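# Rotate steel cup under dial indicator by 180 degrees

## Task

Rotate the steel cup that sits beneath the dial indicator by half a revolution (180 degrees) on its fixture, then release it so neither gripper is holding it at the end.

## Robot and tools

Robot: two arms, left_arm and right_arm, each ending in a parallel two-finger gripper. Base placements in the scene frame: left_arm at (-0.033, +0.330, 0) m with quat_wxyz (+1.000, 0, 0, +0.010); right_arm at (+0.003, -0.349, 0) m with quat_wxyz (+0.999, 0, 0, -0.033). The scene frame has its origin on the tabletop midway between the arms, +x pointing out over the table, +z up, and left_arm on the +y side. The arm names do not correspond to image sides.

Gripper frame: fingers extend along the gripper's +z axis and close along its y axis. The reported end_effector_position is the point between the pads, roughly 1 cm short of the fingertips. Joint ranges (rad), base to hand: waist -2.618 to 3.054, shoulder 0.000 to 3.142, elbow 0.000 to 3.142, wrist pitch -1.571 to 1.571, wrist yaw -1.571 to 1.571, wrist roll -2.094 to 2.094. Elbows cannot fully straighten.

execute_actions: argument "actions" is a list holding zero or one item, plus optional boolean "pictures". An empty list just reports the state (with pictures). An item {"rows": [...], "steps": n} is an action of 6 to 15 control steps (each 1/30 s, default 15). Each row covers one step; if there are fewer rows than steps the final row repeats. An item {"steps": n} alone is a wait of up to 300 steps, counted from the previous result, so reply time is included. A refused call sends nothing.

Row layout (used by execute_actions rows and by move's "target"): one flat list of 14 numbers, each in [-1, 1], covering both arms even if only one moves: left_arm dx, dy, dz, rx, ry, rz, opening, then right_arm dx, dy, dz, rx, ry, rz, opening. dx..rz are an offset, expressed in that gripper's own axes, from the gripper's pose in the most recent result showing it (before any such result in a scene, and for second-or-later calls within one reply, from where the robot is when the action begins). Every row in an action is measured from that same reference, not from the preceding row. Scale: 1.0 equals 0.6 m for dx, dy, dz and 180 degrees for rotation; rx, ry, rz form a single rotation vector. Opening is absolute, not an offset: +1 fully open (0.094 m), -1 closed. All-zero offsets pull the arm back to the reference pose; they are not a pause.

move: "target" is one 14-number row as above; "speed" is top path speed in m/s, 0.002 to 0.5 (default 0.25), with turning capped at twice that in rad/s. Both grippers travel straight-line paths that finish together, lasting 0.5 to 10 s (stopped at 10 s if longer). Rotation takes the shorter direction. Openings are sent at the start. Paths ignore obstacles and the other arm; grippers lag, drift and can overshoot the speed, especially near full reach. Faster motion and targets set deeper past a contact mean harder impacts and pressing. The result adds a "move:" line: the ending (done, off_target, moving, held, fault) and limits (paced = pose was clipped; held = a check blocked steps, after which the arm may jump fast), plus each gripper's distance from its target. If only one arm is named, the other finished fine.

wait: "seconds" 0 to 10; robot receives nothing new. zoom_image: "camera" one of cam_high, cam_low, cam_left_wrist, cam_right_wrist; "region" [x0, y0, x1, y1] in pixels of that 504x504 image, origin top-left, at most 504 by 504. read_manual: optional "section" ("licences"), only returns licence text. finished_scene: "scene" is the number of the current scene; it ends and grades it irreversibly, so call it only once the cup is turned and released.

Results: a state line `left_arm: …` | `right_arm: …` with each gripper's position (m) and quat_wxyz in the scene frame; printed positions can be off, more so at long reach. grip_measured is finger opening on the command scale; Joint positions' last number per arm is opening in metres. "Hand target" lines show where the controller is currently driving each gripper (only when nothing is still pending). "pose unreachable" means the clearance check altered or blocked that arm's command; HELD marks steps where commands were withheld. FAULT or OVER-TEMPERATURE FAULT lines mean an arm was stopped; MOTOR HOT warns from 75 °C (stop at 90 °C, arm drops at 100 °C), so avoid long heavy holds.

Timing: each action's result is captured 6 steps before it ends; those last steps run during the next reply, then the next command starts. Reply writing time lets the simulation continue. After an action, an arm only continues to its last clipped pose, so check the result and send the remainder.

Control behaviour: each step, the commanded pose is clipped to within 70 mm and 16 degrees of the measured pose; damped IK favours position over orientation. Arms tend to settle a centimetre or more low, and repeated zero offsets let them sag. To keep an arm still, send the correction back to its intended pose in a reply's first call and zeros afterward, raising the aim if it still sits low; always send the gripper the opening it should have.

Gripping: commanding an opening about 0.03 below grip_measured holds firmly, less holds gently. Pads push about 50-62 N max, briefly more on first contact. Readings may be biased by up to about 1 mm per gripper.

Avoid: knocking anything off the table (fails the task), dropping or slipping the cup, slamming or pressing hard, and arms colliding or pushing each other. Occasional external tugs on held parts or pushes on loose objects may occur. Cameras: cam_high, cam_low (fixed) and two wrist fisheye cams; calibration is given in the session and may be slightly off.

Each tool is called after "Emit:" by a JSON object that holds its "op" and its "data".

## Session

I'll start by looking at the current state of the scene.

Emit:
{"op": "execute_actions", "data": {"actions": []}}

Scene clock: 0.00 s of 4800.00 s.
left_arm: end_effector_position=(+0.5318, +0.5125, +0.1053) grip_measured=+1.000 end_effector_quat_wxyz=(-0.123, +0.259, +0.752, +0.594) | right_arm: end_effector_position=(+0.2975, +0.1357, +0.3212) grip_measured=+1.000 end_effector_quat_wxyz=(-0.009, +0.119, +0.863, +0.491)
Joint positions: left_arm=[ 0.001  2.694  2.381 -0.764 -1.266  1.051  0.094] | right_arm=[ 0.941  2.067  2.251 -0.808 -0.487  1.401  0.094]
Joint velocities: left_arm=[ 0.002  0.042 -0.007  0.007  0.007 -0.022  0.   ] | right_arm=[-0.017 -0.002 -0.002  0.037  0.007 -0.007  0.   ]
Motor temperatures (°C, as the motors report them): left_arm=[21 22 22 21 22 22] | right_arm=[23 24 22 23 21 20]
Hand target (left_arm): +0.533, +0.513, +0.124; -0.111, +0.243, +0.752, +0.603
Hand target (right_arm): +0.296, +0.134, +0.341; +0.005, +0.105, +0.854, +0.510

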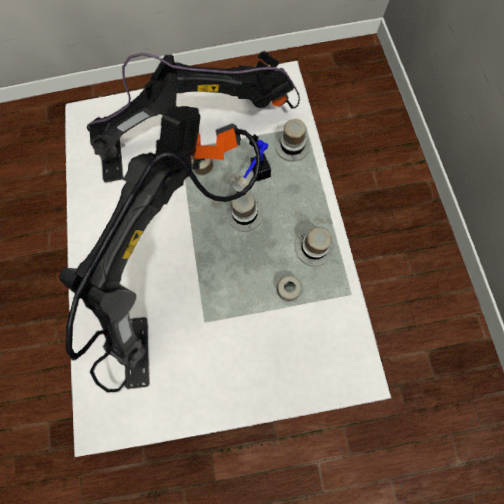

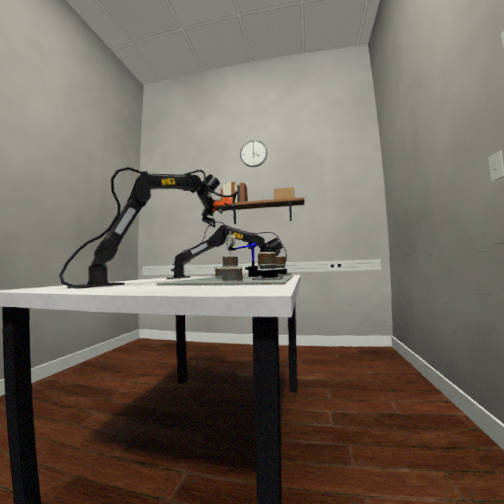

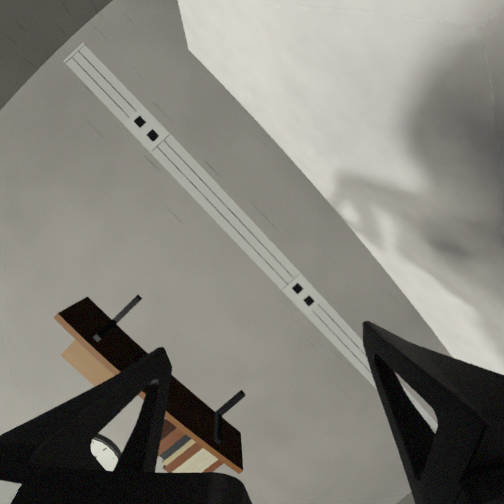

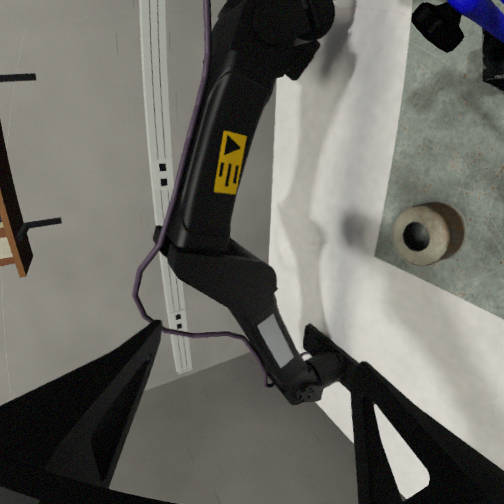

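Emit:
{"op": "zoom_image", "data": {"camera": "cam_high", "region": [170, 100, 370, 320]}}

Emit:
{"op": "zoom_image", "data": {"camera": "cam_low", "region": [150, 210, 310, 300]}}

Region (170, 100, 370, 320) of cam_high's 504x504 image, scaled by 2.291, with more detail than that image has; it fills the left 458 columns of this view, and the rest is white.

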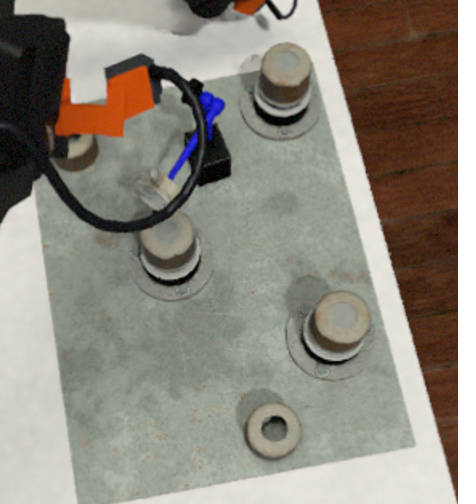

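Region (150, 210, 310, 300) of cam_low's 504x504 image, scaled by 3.150, with more detail than that image has; it fills the top 284 rows of this view, and the rest is white.

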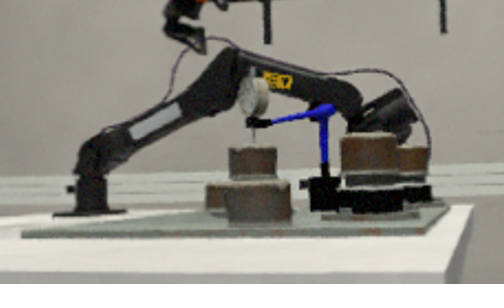

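Emit:
{"op": "move", "data": {"target": [0.4663, -0.1293, -0.7028, 0.3096, -0.5983, -0.2913, 1.0, -0.0872, -0.4253, -0.0850, 0.1120, -0.3865, -0.3861, 1.0], "speed": 0.35}}

Scene clock: 16.70 s of 4800.00 s.
left_arm: end_effector_position=(+0.2065, +0.1683, +0.2824) grip_measured=+1.000 end_effector_quat_wxyz=(+0.621, +0.230, +0.724, -0.193) | right_arm: end_effector_position=(+0.2897, -0.0424, +0.1213) grip_measured=+1.000 end_effector_quat_wxyz=(+0.689, -0.121, +0.704, +0.122)
Joint positions: left_arm=[-0.6    0.572  0.569 -0.153  0.028  0.012  0.094] | right_arm=[1.182 1.945 0.483 1.432 0.77  0.025 0.094]
Joint velocities: left_arm=[-0.007  0.007 -0.017 -0.022  0.066 -0.007  0.   ] | right_arm=[-0.002  0.007 -0.007  0.051 -0.051  0.007  0.   ]
Motor temperatures (°C, as the motors report them): left_arm=[21 28 23 23 22 22] | right_arm=[23 28 24 27 21 20]
Hand target (left_arm): +0.205, +0.169, +0.287; +0.629, +0.225, +0.718, -0.196
Hand target (right_arm): +0.288, -0.042, +0.125; +0.694, -0.119, +0.699, +0.125
Off the commanded pose (left_arm): 0.009 m, 1 deg.
Off the commanded pose (right_arm): 0.004 m, 1 deg.
Kept back: nothing.
After step 90, 9.47 s passed at rest.
move: done
camera_calibration (this result's frames):
cam_left_wrist: T_world_to_cam=[[-0.559454, -0.809379, -0.178656, 0.300494], [-0.348408, 0.425212, -0.835348, 0.281541], [0.752079, -0.405093, -0.519881, 0.182505], [0, 0, 0, 1]] pos_world=[0.128946, 0.19743, 0.383751]
cam_right_wrist: T_world_to_cam=[[0.357182, -0.898252, 0.256054, -0.16401], [-0.396341, -0.393991, -0.829268, 0.240848], [0.845775, 0.194715, -0.496741, -0.0571924], [0, 0, 0, 1]] pos_world=[0.202411, -0.0412944, 0.213313]

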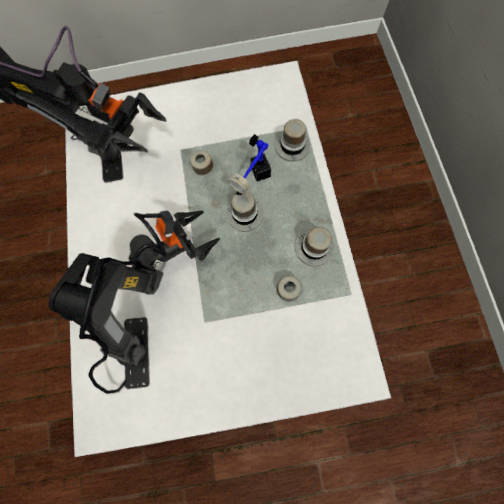

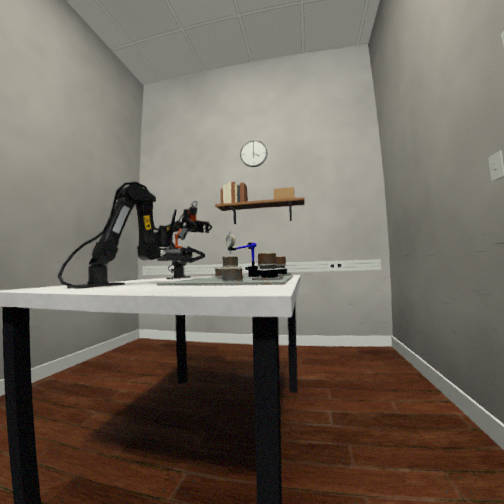

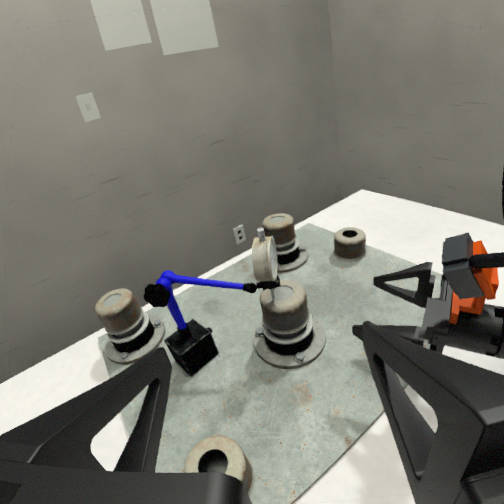

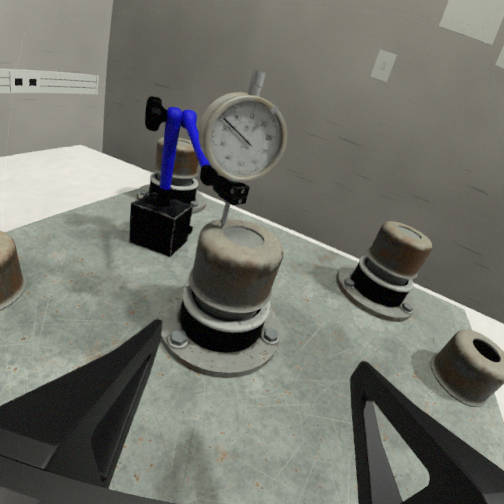

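Emit:
{"op": "zoom_image", "data": {"camera": "cam_right_wrist", "region": [120, 60, 340, 390]}}

Emit:
{"op": "zoom_image", "data": {"camera": "cam_left_wrist", "region": [220, 210, 360, 380]}}

Emit:
{"op": "zoom_image", "data": {"camera": "cam_high", "region": [180, 130, 300, 270]}}

Region (120, 60, 340, 390) of cam_right_wrist's 504x504 image, scaled by 1.527, with more detail than that image has.

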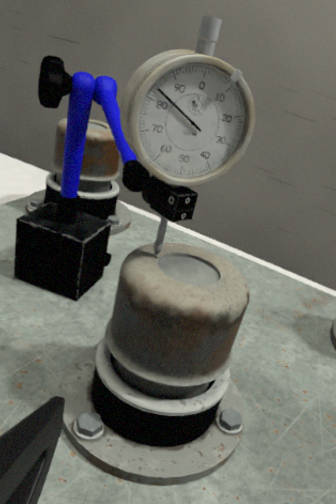

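Region (220, 210, 360, 380) of cam_left_wrist's 504x504 image, scaled by 2.965, with more detail than that image has; it fills the left 415 columns of this view, and the rest is white.

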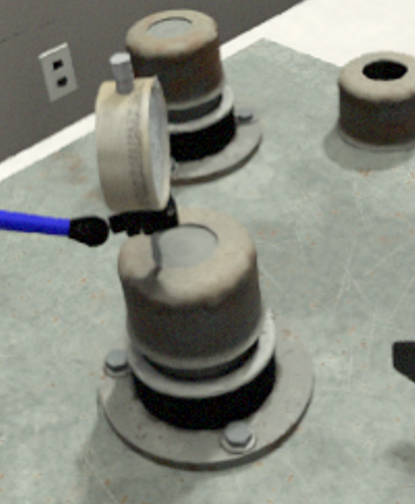

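Region (180, 130, 300, 270) of cam_high's 504x504 image, scaled by 3.600, with more detail than that image has; it fills the left 432 columns of this view, and the rest is white.

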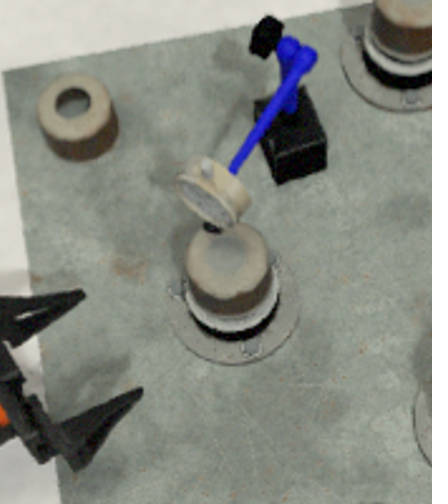

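Emit:
{"op": "move", "data": {"target": [-0.008, 0, 0, 0, -0.006, 0, 1.0, 0.0473, 0.0792, 0.0957, 0.1211, -0.01, 0, 1.0], "speed": 0.2}}

Scene clock: 22.47 s of 4800.00 s.
left_arm: end_effector_position=(+0.2066, +0.1683, +0.2831) grip_measured=+1.000 end_effector_quat_wxyz=(+0.622, +0.230, +0.723, -0.193) | right_arm: end_effector_position=(+0.3266, +0.0154, +0.0850) grip_measured=+1.000 end_effector_quat_wxyz=(+0.708, +0.010, +0.706, -0.014)
Joint positions: left_arm=[-0.6    0.572  0.569 -0.15   0.028  0.011  0.094] | right_arm=[ 1.259  2.354  1.042  1.316  1.226 -0.011  0.094]
Joint velocities: left_arm=[ 0.017 -0.017 -0.017 -0.066  0.007 -0.007  0.   ] | right_arm=[-0.002 -0.007  0.007 -0.037 -0.037  0.037  0.   ]
Motor temperatures (°C, as the motors report them): left_arm=[21 26 23 24 22 22] | right_arm=[23 27 23 28 21 20]
Hand target (left_arm): +0.207, +0.168, +0.287; +0.628, +0.228, +0.718, -0.195
Hand target (right_arm): +0.324, +0.022, +0.091; +0.710, +0.013, +0.704, -0.011
Off the commanded pose (left_arm): 0.004 m, 1 deg.
Off the commanded pose (right_arm): 0.009 m, 1 deg.
Kept back: nothing.
After step 90, 1.23 s passed at rest.
move: done
camera_calibration (this result's frames):
cam_left_wrist: T_world_to_cam=[[-0.558735, -0.80993, -0.178406, 0.300554], [-0.346879, 0.42362, -0.836792, 0.282493], [0.75332, -0.40566, -0.517639, 0.181956], [0, 0, 0, 1]] pos_world=[0.12885, 0.19757, 0.384197]
cam_right_wrist: T_world_to_cam=[[-0.00600943, -0.963899, 0.266201, 0.00278319], [-0.494726, -0.228479, -0.838477, 0.278498], [0.869028, -0.136735, -0.475493, -0.122021], [0, 0, 0, 1]] pos_world=[0.243837, 0.0496289, 0.174753]

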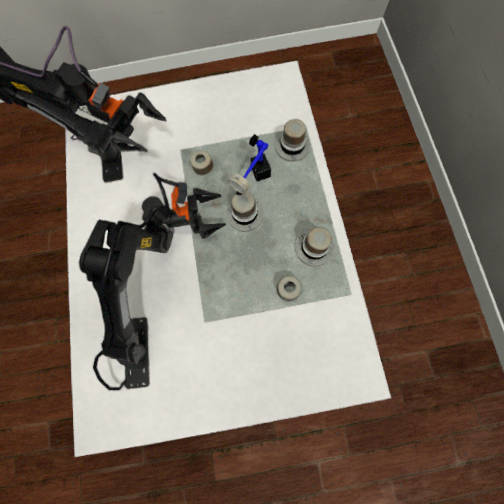

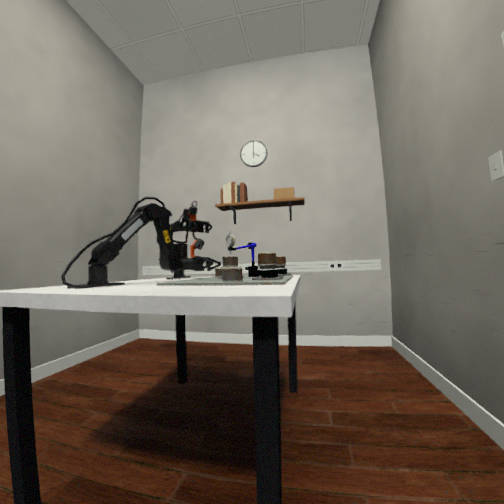

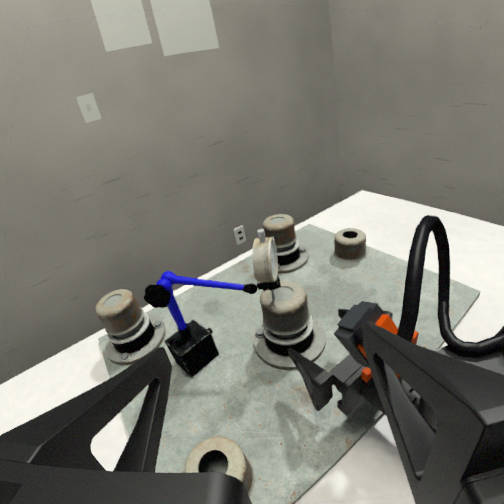

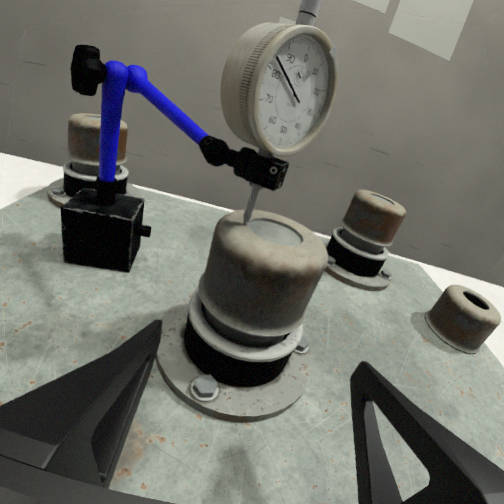

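Emit:
{"op": "zoom_image", "data": {"camera": "cam_right_wrist", "region": [140, 180, 400, 440]}}

Emit:
{"op": "zoom_image", "data": {"camera": "cam_high", "region": [170, 160, 290, 260]}}

Emit:
{"op": "zoom_image", "data": {"camera": "cam_low", "region": [170, 225, 270, 290]}}

Region (140, 180, 400, 440) of cam_right_wrist's 504x504 image, scaled by 1.938, with more detail than that image has.

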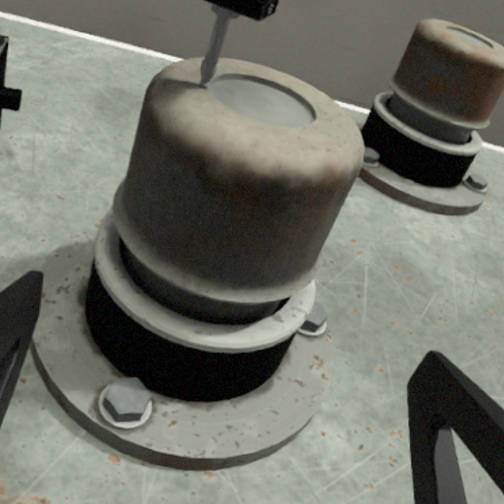

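Region (170, 160, 290, 260) of cam_high's 504x504 image, scaled by 4.200, with more detail than that image has.

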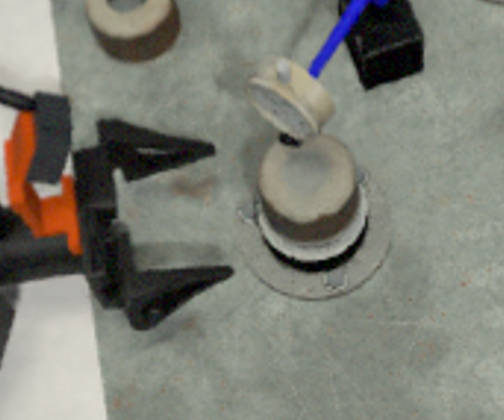

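Region (170, 225, 270, 290) of cam_low's 504x504 image, scaled by 5.040, with more detail than that image has; it fills the top 328 rows of this view, and the rest is white.

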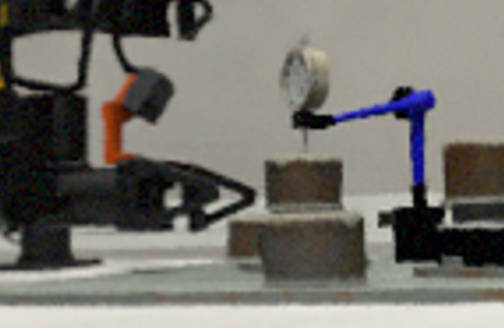

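Emit:
{"op": "move", "data": {"target": [-0.007, 0, 0, 0, -0.005, 0, 1.0, -0.0182, 0.0183, 0.1202, 0, -0.002, 0, 1.0], "speed": 0.1}}

Scene clock: 25.67 s of 4800.00 s.
left_arm: end_effector_position=(+0.2066, +0.1683, +0.2831) grip_measured=+1.000 end_effector_quat_wxyz=(+0.622, +0.230, +0.723, -0.193) | right_arm: end_effector_position=(+0.3939, +0.0210, +0.0886) grip_measured=+1.000 end_effector_quat_wxyz=(+0.706, +0.007, +0.707, -0.019)
Joint positions: left_arm=[-0.6    0.572  0.569 -0.15   0.028  0.011  0.094] | right_arm=[ 1.119  2.409  1.213  1.194  1.09  -0.015  0.094]
Joint velocities: left_arm=[ 0.017  0.002  0.002 -0.081  0.007 -0.051  0.   ] | right_arm=[-0.012  0.007 -0.012 -0.095 -0.081  0.11   0.   ]
Motor temperatures (°C, as the motors report them): left_arm=[21 26 23 25 22 22] | right_arm=[23 28 24 28 21 20]
Hand target (left_arm): +0.207, +0.168, +0.287; +0.628, +0.228, +0.718, -0.195
Hand target (right_arm): +0.399, +0.024, +0.096; +0.710, +0.010, +0.704, -0.014
Off the commanded pose (left_arm): 0.004 m, 1 deg.
Off the commanded pose (right_arm): 0.009 m, 1 deg.
Kept back: nothing.
move: done
camera_calibration (this result's frames):
cam_left_wrist: T_world_to_cam=[[-0.558735, -0.80993, -0.178406, 0.300554], [-0.346879, 0.42362, -0.836792, 0.282493], [0.75332, -0.40566, -0.517639, 0.181956], [0, 0, 0, 1]] pos_world=[0.12885, 0.19757, 0.384197]
cam_right_wrist: T_world_to_cam=[[-0.00846654, -0.960839, 0.276977, 0.00757593], [-0.498135, -0.23612, -0.834332, 0.317285], [0.867058, -0.145036, -0.476628, -0.176977], [0, 0, 0, 1]] pos_world=[0.311564, 0.0565286, 0.17827]

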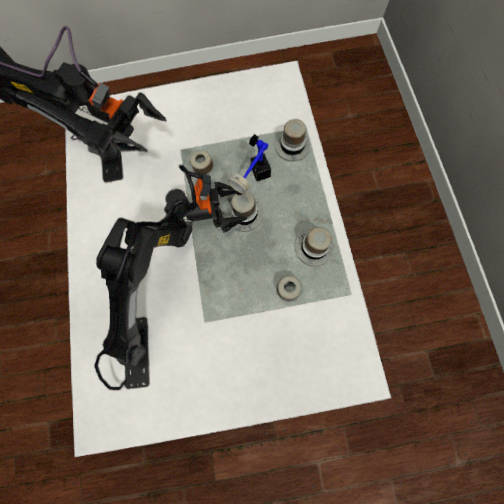

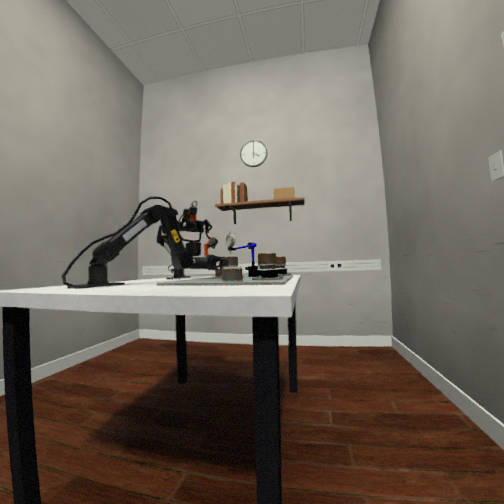

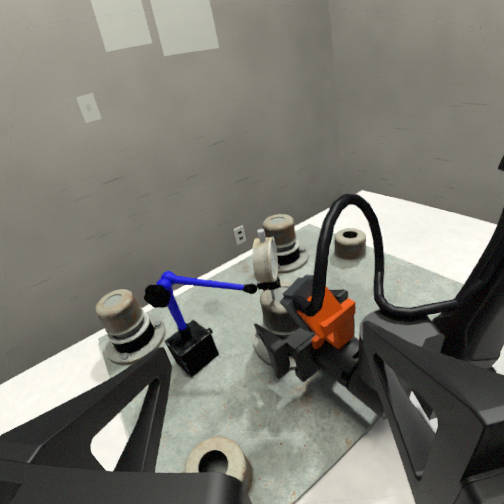

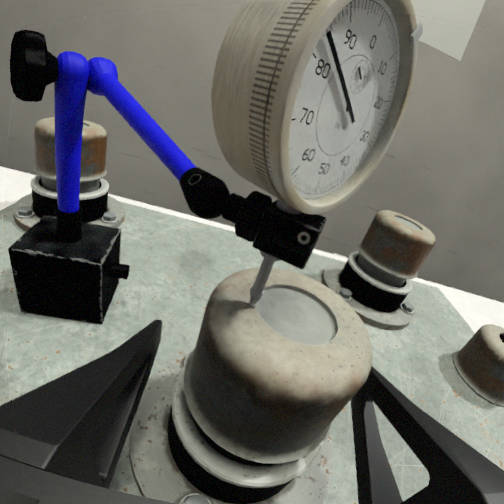

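Emit:
{"op": "zoom_image", "data": {"camera": "cam_high", "region": [190, 160, 290, 250]}}

Emit:
{"op": "zoom_image", "data": {"camera": "cam_right_wrist", "region": [110, 240, 410, 504]}}

Emit:
{"op": "zoom_image", "data": {"camera": "cam_low", "region": [180, 225, 270, 290]}}

Region (190, 160, 290, 250) of cam_high's 504x504 image, scaled by 5.040, with more detail than that image has; it fills the top 454 rows of this view, and the rest is white.

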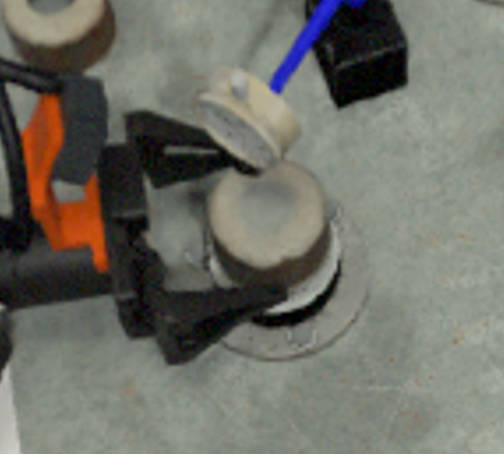

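Region (110, 240, 410, 504) of cam_right_wrist's 504x504 image, scaled by 1.680, with more detail than that image has; it fills the top 444 rows of this view, and the rest is white.

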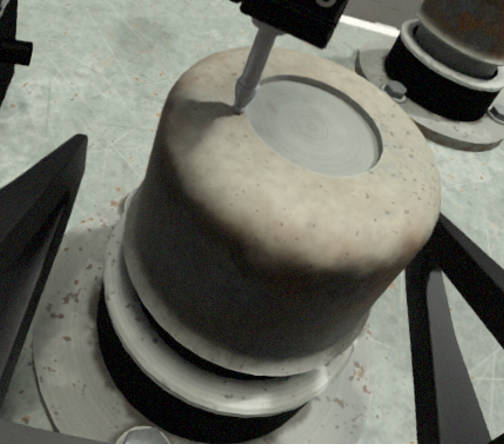

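Region (180, 225, 270, 290) of cam_low's 504x504 image, scaled by 5.600, with more detail than that image has.

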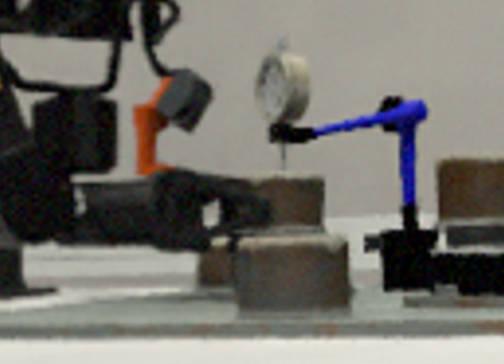

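Emit:
{"op": "move", "data": {"target": [-0.007, 0, 0, 0, -0.005, 0, 1.0, -0.0123, -0.0013, 0.0152, 0, -0.003, 0.008, 0.72], "speed": 0.05}}

Scene clock: 28.80 s of 4800.00 s.
left_arm: end_effector_position=(+0.2066, +0.1683, +0.2831) grip_measured=+1.000 end_effector_quat_wxyz=(+0.622, +0.230, +0.723, -0.193) | right_arm: end_effector_position=(+0.3969, +0.0195, +0.0884) grip_measured=+0.722 end_effector_quat_wxyz=(+0.706, +0.006, +0.708, -0.019)
Joint positions: left_arm=[-0.6    0.572  0.569 -0.15   0.028  0.011  0.094] | right_arm=[ 1.111  2.409  1.213  1.193  1.081 -0.015  0.081]
Joint velocities: left_arm=[ 0.017  0.007 -0.002 -0.007  0.037 -0.11   0.   ] | right_arm=[-0.002 -0.012 -0.012 -0.037 -0.066 -0.066  0.   ]
Motor temperatures (°C, as the motors report them): left_arm=[21 25 23 25 22 22] | right_arm=[23 28 24 28 21 20]
Hand target (left_arm): +0.207, +0.168, +0.287; +0.628, +0.228, +0.718, -0.195
Hand target (right_arm): +0.403, +0.020, +0.096; +0.710, +0.016, +0.704, -0.010
Off the commanded pose (left_arm): 0.004 m, 1 deg.
Off the commanded pose (right_arm): 0.010 m, 2 deg.
Kept back: nothing.
move: done
camera_calibration (this result's frames):
cam_left_wrist: T_world_to_cam=[[-0.558735, -0.80993, -0.178406, 0.300554], [-0.346879, 0.42362, -0.836792, 0.282493], [0.75332, -0.40566, -0.517639, 0.181956], [0, 0, 0, 1]] pos_world=[0.12885, 0.19757, 0.384197]
cam_right_wrist: T_world_to_cam=[[-0.00720268, -0.960576, 0.277923, 0.00560565], [-0.498358, -0.237507, -0.833804, 0.318347], [0.866941, -0.144511, -0.477, -0.179825], [0, 0, 0, 1]] pos_world=[0.314589, 0.0550076, 0.178104]

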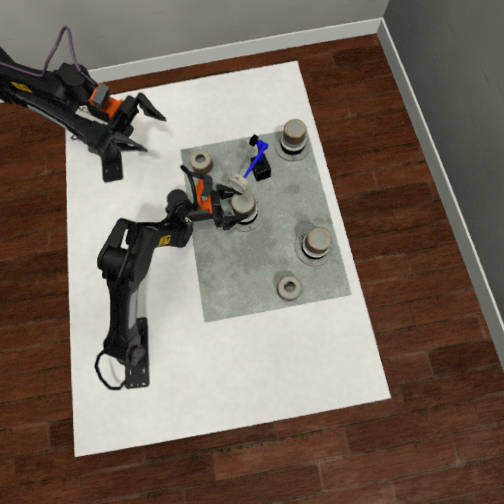

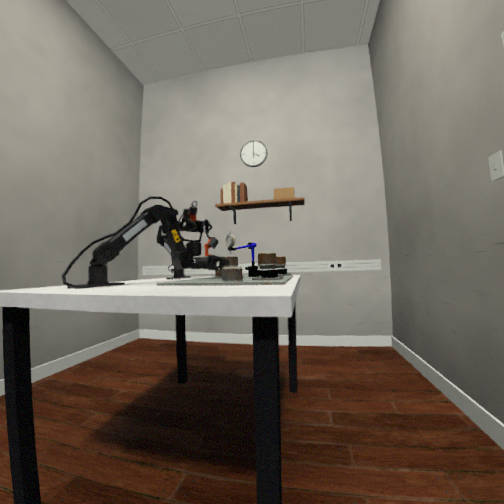

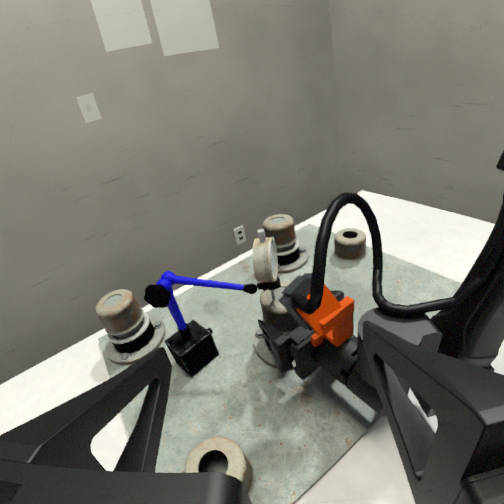

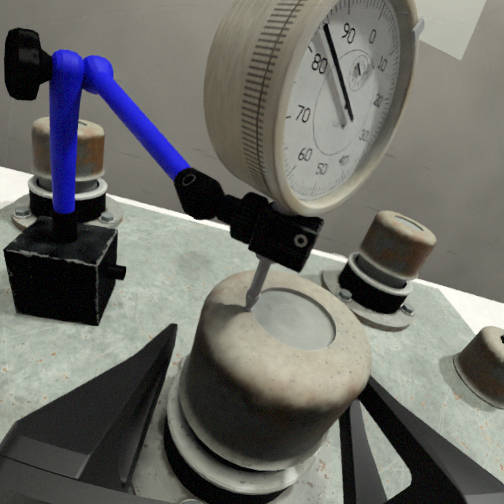

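Emit:
{"op": "execute_actions", "data": {"actions": [{"rows": [[-0.007, 0, 0, 0, -0.005, 0, 1.0, -0.0127, 0.0012, 0.0102, 0, -0.003, 0.008, 0.66],[-0.007, 0, 0, 0, -0.005, 0, 1.0, -0.0127, 0.0012, 0.0102, 0, -0.003, 0.008, 0.61],[-0.007, 0, 0, 0, -0.005, 0, 1.0, -0.0127, 0.0012, 0.0102, 0, -0.003, 0.008, 0.57],[-0.007, 0, 0, 0, -0.005, 0, 1.0, -0.0127, 0.0012, 0.0102, 0, -0.003, 0.008, 0.54],[-0.007, 0, 0, 0, -0.005, 0, 1.0, -0.0127, 0.0012, 0.0102, 0, -0.003, 0.008, 0.52],[-0.007, 0, 0, 0, -0.005, 0, 1.0, -0.0127, 0.0012, 0.0102, 0, -0.003, 0.008, 0.50],[-0.007, 0, 0, 0, -0.005, 0, 1.0, -0.0127, 0.0012, 0.0102, 0, -0.003, 0.008, 0.485],[-0.007, 0, 0, 0, -0.005, 0, 1.0, -0.0127, 0.0012, 0.0102, 0, -0.003, 0.008, 0.47],[-0.007, 0, 0, 0, -0.005, 0, 1.0, -0.0127, 0.0012, 0.0102, 0, -0.003, 0.008, 0.46]], "steps": 15}]}}

Emit:
{"op": "execute_actions", "data": {"actions": [{"steps": 12}], "pictures": true}}

Scene clock: 29.73 s of 4800.00 s.
left_arm: end_effector_position=(+0.2066, +0.1683, +0.2831) grip_measured=+1.000 end_effector_quat_wxyz=(+0.622, +0.230, +0.723, -0.193) | right_arm: end_effector_position=(+0.3984, +0.0166, +0.0884) grip_measured=+0.479 end_effector_quat_wxyz=(+0.706, +0.010, +0.708, -0.023)
Joint positions: left_arm=[-0.6    0.572  0.569 -0.15   0.028  0.011  0.094] | right_arm=[ 1.107  2.409  1.213  1.193  1.087 -0.015  0.069]
Joint velocities: left_arm=[ 0.022 -0.007 -0.002  0.037 -0.051  0.022  0.   ] | right_arm=[-0.012 -0.002  0.012  0.037 -0.022  0.051 -0.006]
Motor temperatures (°C, as the motors report them): left_arm=[21 25 23 25 22 22] | right_arm=[23 28 24 28 21 20]
Steps of this call (steps 1 to 19: nothing new was sent; steps 20 to 28: the first 9 steps of this action). Readings (end_effector_position):
20: left_arm (+0.2066, +0.1683, +0.2831) | right_arm (+0.3969, +0.0198, +0.0884)
21: left_arm (+0.2066, +0.1683, +0.2831) | right_arm (+0.3969, +0.0194, +0.0884)
23: left_arm (+0.2066, +0.1683, +0.2831) | right_arm (+0.3977, +0.0177, +0.0884)
27: left_arm (+0.2066, +0.1683, +0.2831) | right_arm (+0.3984, +0.0166, +0.0884)
28: the state above

Scene clock: 30.13 s of 4800.00 s.
left_arm: end_effector_position=(+0.2066, +0.1683, +0.2831) grip_measured=+1.000 end_effector_quat_wxyz=(+0.622, +0.230, +0.723, -0.193) | right_arm: end_effector_position=(+0.3984, +0.0166, +0.0884) grip_measured=+0.477 end_effector_quat_wxyz=(+0.706, +0.010, +0.708, -0.023)
Joint positions: left_arm=[-0.6    0.572  0.569 -0.15   0.028  0.011  0.094] | right_arm=[ 1.107  2.409  1.213  1.193  1.087 -0.015  0.069]
Joint velocities: left_arm=[-0.012 -0.007  0.007 -0.066  0.037 -0.037  0.   ] | right_arm=[-0.017 -0.012 -0.012  0.125 -0.095  0.051 -0.   ]
Motor temperatures (°C, as the motors report them): left_arm=[21 25 23 25 22 22] | right_arm=[23 28 24 28 21 20]
Hand target (left_arm): +0.207, +0.168, +0.287; +0.628, +0.228, +0.718, -0.195
Hand target (right_arm): +0.403, +0.020, +0.096; +0.710, +0.015, +0.704, -0.010
Off the commanded pose (left_arm): 0.004 m, 1 deg.
Off the commanded pose (right_arm): 0.010 m, 2 deg.
Kept back: nothing.
Steps of this call (steps 1 to 6: the last 6 steps of your previous action; steps 7 to 12: nothing new was sent). Readings (end_effector_position):
1: left_arm (+0.2066, +0.1683, +0.2831) | right_arm (+0.3984, +0.0166, +0.0884)
2: left_arm (+0.2066, +0.1683, +0.2831) | right_arm (+0.3984, +0.0166, +0.0884)
4: left_arm (+0.2066, +0.1683, +0.2831) | right_arm (+0.3984, +0.0166, +0.0884)
8: left_arm (+0.2066, +0.1683, +0.2831) | right_arm (+0.3984, +0.0166, +0.0884)
12: the state above
camera_calibration (this result's frames):
cam_left_wrist: T_world_to_cam=[[-0.558735, -0.80993, -0.178406, 0.300554], [-0.346879, 0.42362, -0.836792, 0.282493], [0.75332, -0.40566, -0.517639, 0.181956], [0, 0, 0, 1]] pos_world=[0.12885, 0.19757, 0.384197]
cam_right_wrist: T_world_to_cam=[[-0.0178342, -0.960435, 0.277934, 0.0070819], [-0.500938, -0.23199, -0.833812, 0.319345], [0.865299, -0.154098, -0.476981, -0.180718], [0, 0, 0, 1]] pos_world=[0.316473, 0.053038, 0.178106]

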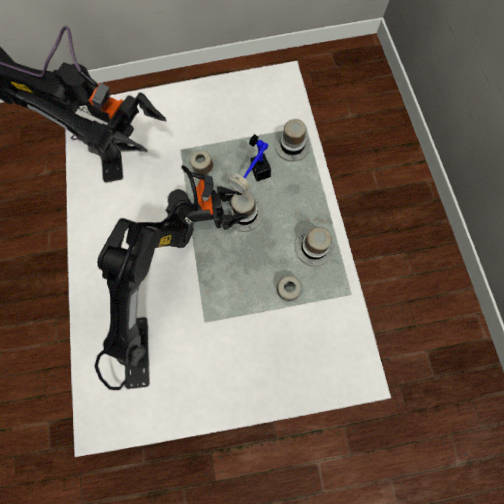

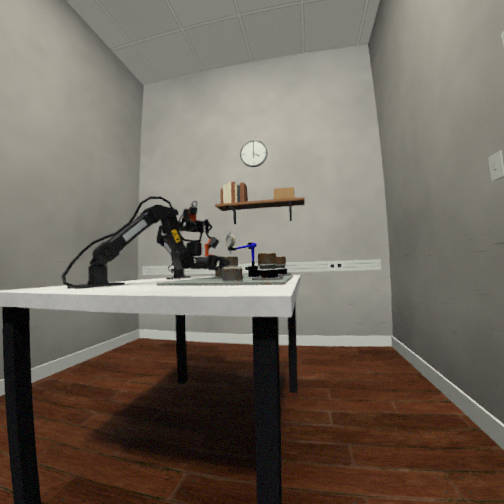

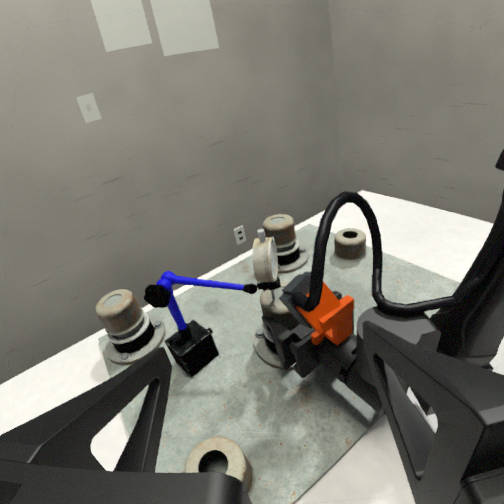

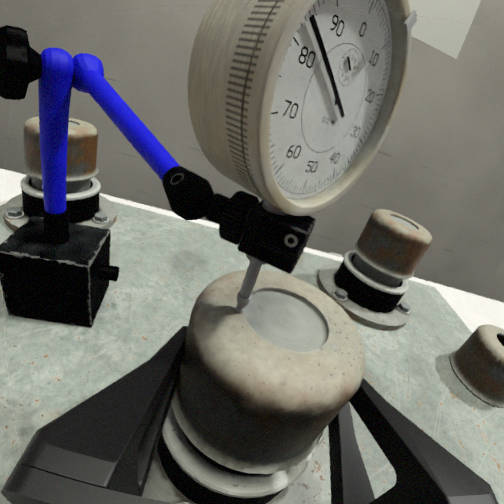

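Emit:
{"op": "zoom_image", "data": {"camera": "cam_right_wrist", "region": [150, 255, 390, 495]}}

Region (150, 255, 390, 495) of cam_right_wrist's 504x504 image, scaled by 2.100, with more detail than that image has.

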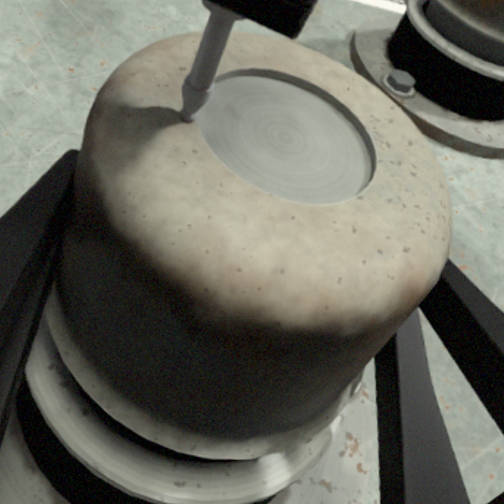

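Emit:
{"op": "move", "data": {"target": [-0.007, 0, 0, 0, -0.005, 0, 1.0, -0.0083, 0.0037, 0.0065, -0.5055, -0.0093, -0.0014, 0.445], "speed": 0.2}}

Scene clock: 36.50 s of 4800.00 s.
left_arm: end_effector_position=(+0.2066, +0.1683, +0.2831) grip_measured=+1.000 end_effector_quat_wxyz=(+0.622, +0.230, +0.723, -0.193) | right_arm: end_effector_position=(+0.4017, +0.0183, +0.0887) grip_measured=+0.470 end_effector_quat_wxyz=(+0.515, -0.500, +0.502, +0.482)
Joint positions: left_arm=[-0.6    0.572  0.569 -0.15   0.028  0.011  0.094] | right_arm=[ 0.512  2.413  1.229  1.175 -1.089 -0.039  0.069]
Joint velocities: left_arm=[ 0.012  0.007  0.032  0.051 -0.022 -0.007  0.   ] | right_arm=[ 0.002 -0.007  0.017 -0.007 -0.022 -0.037 -0.   ]
Motor temperatures (°C, as the motors report them): left_arm=[21 24 24 26 22 22] | right_arm=[23 29 24 28 21 20]
Hand target (left_arm): +0.207, +0.168, +0.287; +0.628, +0.228, +0.718, -0.195
Hand target (right_arm): +0.406, +0.020, +0.093; +0.512, -0.499, +0.503, +0.486
Off the commanded pose (left_arm): 0.004 m, 1 deg.
Off the commanded pose (right_arm): 0.005 m, 1 deg.
Kept back: nothing.
move: done
camera_calibration (this result's frames):
cam_left_wrist: T_world_to_cam=[[-0.558735, -0.80993, -0.178406, 0.300554], [-0.346879, 0.42362, -0.836792, 0.282493], [0.75332, -0.40566, -0.517639, 0.181956], [0, 0, 0, 1]] pos_world=[0.12885, 0.19757, 0.384197]
cam_right_wrist: T_world_to_cam=[[0.956938, -0.00694079, 0.290209, -0.401394], [0.247851, -0.500919, -0.829247, 0.0253439], [0.151126, 0.865467, -0.477628, 0.0851314], [0, 0, 0, 1]] pos_world=[0.364962, -0.0637692, 0.178165]

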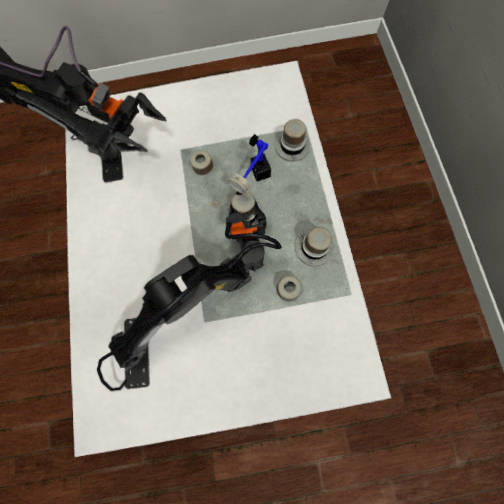

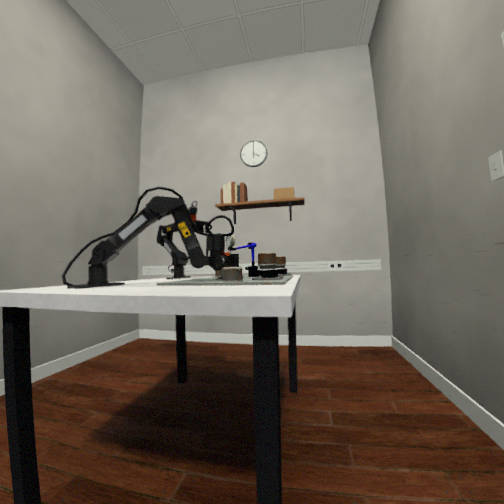

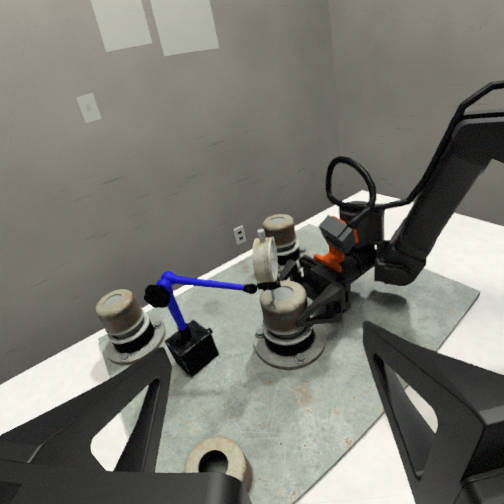

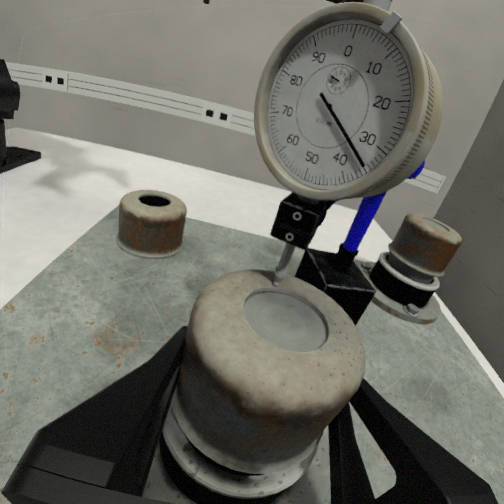

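Emit:
{"op": "zoom_image", "data": {"camera": "cam_right_wrist", "region": [150, 255, 390, 495]}}

Region (150, 255, 390, 495) of cam_right_wrist's 504x504 image, scaled by 2.100, with more detail than that image has.

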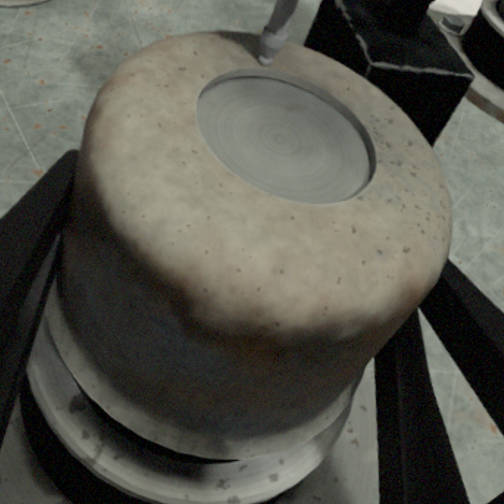

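Emit:
{"op": "execute_actions", "data": {"actions": [{"rows": [[-0.007, 0, 0, 0, -0.005, 0, 1.0, -0.0075, -0.003, 0.002, 0, 0, 0, 0.6],[-0.007, 0, 0, 0, -0.005, 0, 1.0, -0.0075, -0.003, 0.002, 0, 0, 0, 0.8],[-0.007, 0, 0, 0, -0.005, 0, 1.0, -0.0075, -0.003, 0.002, 0, 0, 0, 1.0]], "steps": 8}]}}

Emit:
{"op": "move", "data": {"target": [-0.004, 0, 0, 0, -0.003, 0, 1.0, -0.0105, -0.0005, 0.0012, 0.5053, 0.0070, 0.0088, 1.0], "speed": 0.3}}

Scene clock: 38.33 s of 4800.00 s.
left_arm: end_effector_position=(+0.2066, +0.1683, +0.2831) grip_measured=+1.000 end_effector_quat_wxyz=(+0.622, +0.230, +0.723, -0.193) | right_arm: end_effector_position=(+0.4017, +0.0182, +0.0885) grip_measured=+0.706 end_effector_quat_wxyz=(+0.515, -0.500, +0.503, +0.482)
Joint positions: left_arm=[-0.6    0.572  0.569 -0.15   0.028  0.011  0.094] | right_arm=[ 0.512  2.413  1.23   1.172 -1.09  -0.04   0.08 ]
Joint velocities: left_arm=[ 0.007  0.007 -0.012  0.051  0.007 -0.007  0.   ] | right_arm=[-0.012  0.002  0.007 -0.051  0.022  0.022  0.187]
Motor temperatures (°C, as the motors report them): left_arm=[21 24 24 26 22 22] | right_arm=[23 29 24 28 21 20]
Steps of this call (steps 1 to 53: nothing new was sent; steps 54 to 55: the first 2 steps of this action). Readings (end_effector_position):
54: left_arm (+0.2066, +0.1683, +0.2831) | right_arm (+0.4017, +0.0182, +0.0887)
55: the state above

Scene clock: 41.97 s of 4800.00 s.
left_arm: end_effector_position=(+0.2066, +0.1683, +0.2831) grip_measured=+1.000 end_effector_quat_wxyz=(+0.622, +0.230, +0.723, -0.193) | right_arm: end_effector_position=(+0.3985, +0.0117, +0.0867) grip_measured=+1.000 end_effector_quat_wxyz=(+0.701, +0.005, +0.713, -0.029)
Joint positions: left_arm=[-0.6    0.572  0.569 -0.15   0.028  0.011  0.094] | right_arm=[ 1.101  2.391  1.191  1.165  1.083 -0.004  0.094]
Joint velocities: left_arm=[-0.012  0.007  0.007 -0.066  0.037  0.007  0.   ] | right_arm=[ 0.002  0.007  0.017 -0.125  0.037 -0.037  0.   ]
Motor temperatures (°C, as the motors report them): left_arm=[21 24 24 26 22 22] | right_arm=[23 29 24 28 21 20]
Hand target (left_arm): +0.207, +0.168, +0.285; +0.625, +0.229, +0.720, -0.194
Hand target (right_arm): +0.398, +0.017, +0.094; +0.705, +0.018, +0.709, -0.018
Off your previous action's commanded pose (left_arm): 0.004 m, 1 deg at its last step (step 6 of this call).
Off your previous action's commanded pose (right_arm): 0.006 m, 0 deg at its last step (step 6 of this call).
Off the commanded pose (left_arm): 0.002 m, 1 deg.
Off the commanded pose (right_arm): 0.011 m, 2 deg.
Kept back: nothing.
move: off_target (right_arm)
camera_calibration (this result's frames):
cam_left_wrist: T_world_to_cam=[[-0.558735, -0.80993, -0.178406, 0.300554], [-0.346879, 0.42362, -0.836792, 0.282493], [0.75332, -0.40566, -0.517639, 0.181956], [0, 0, 0, 1]] pos_world=[0.12885, 0.19757, 0.384197]
cam_right_wrist: T_world_to_cam=[[-0.0149375, -0.955893, 0.293334, 0.000266283], [-0.514248, -0.244249, -0.822126, 0.32121], [0.857511, -0.163127, -0.487918, -0.178231], [0, 0, 0, 1]] pos_world=[0.318021, 0.0496355, 0.177035]

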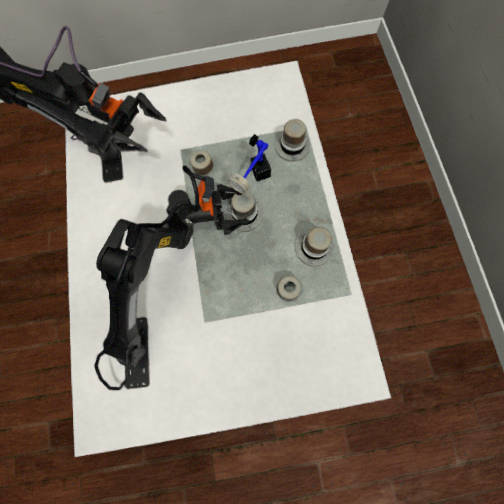

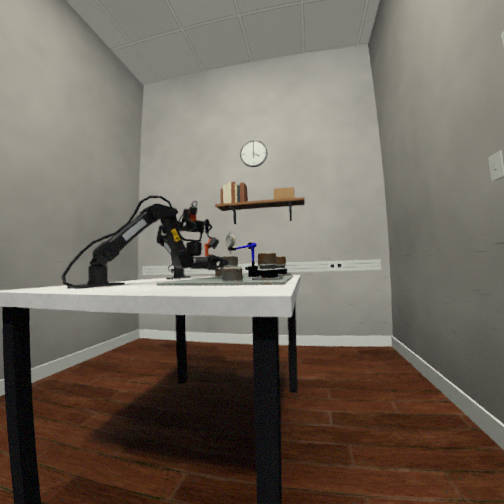

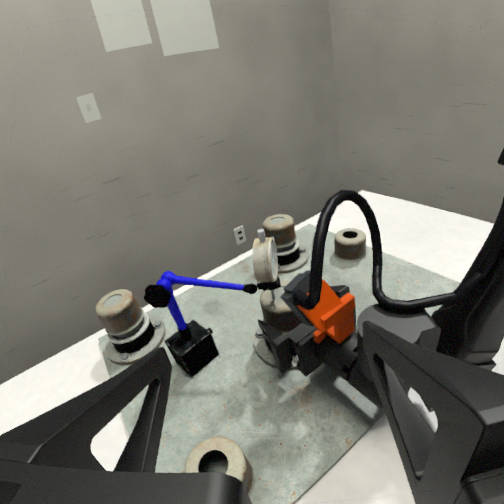

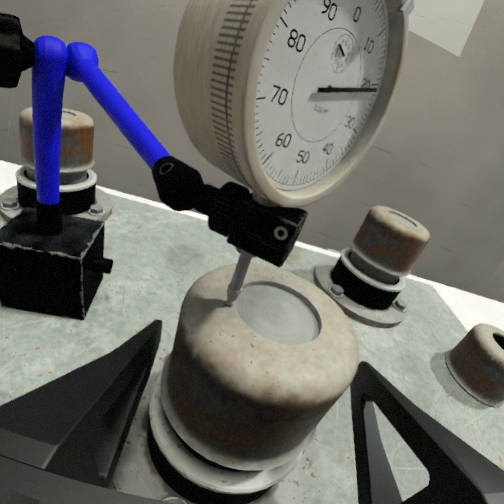

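Emit:
{"op": "zoom_image", "data": {"camera": "cam_right_wrist", "region": [140, 250, 380, 490]}}

Region (140, 250, 380, 490) of cam_right_wrist's 504x504 image, scaled by 2.100, with more detail than that image has.

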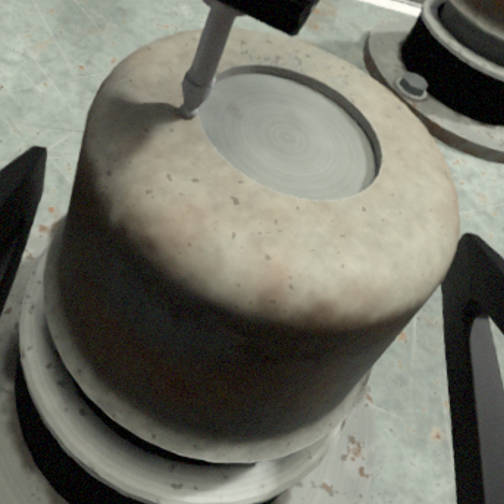

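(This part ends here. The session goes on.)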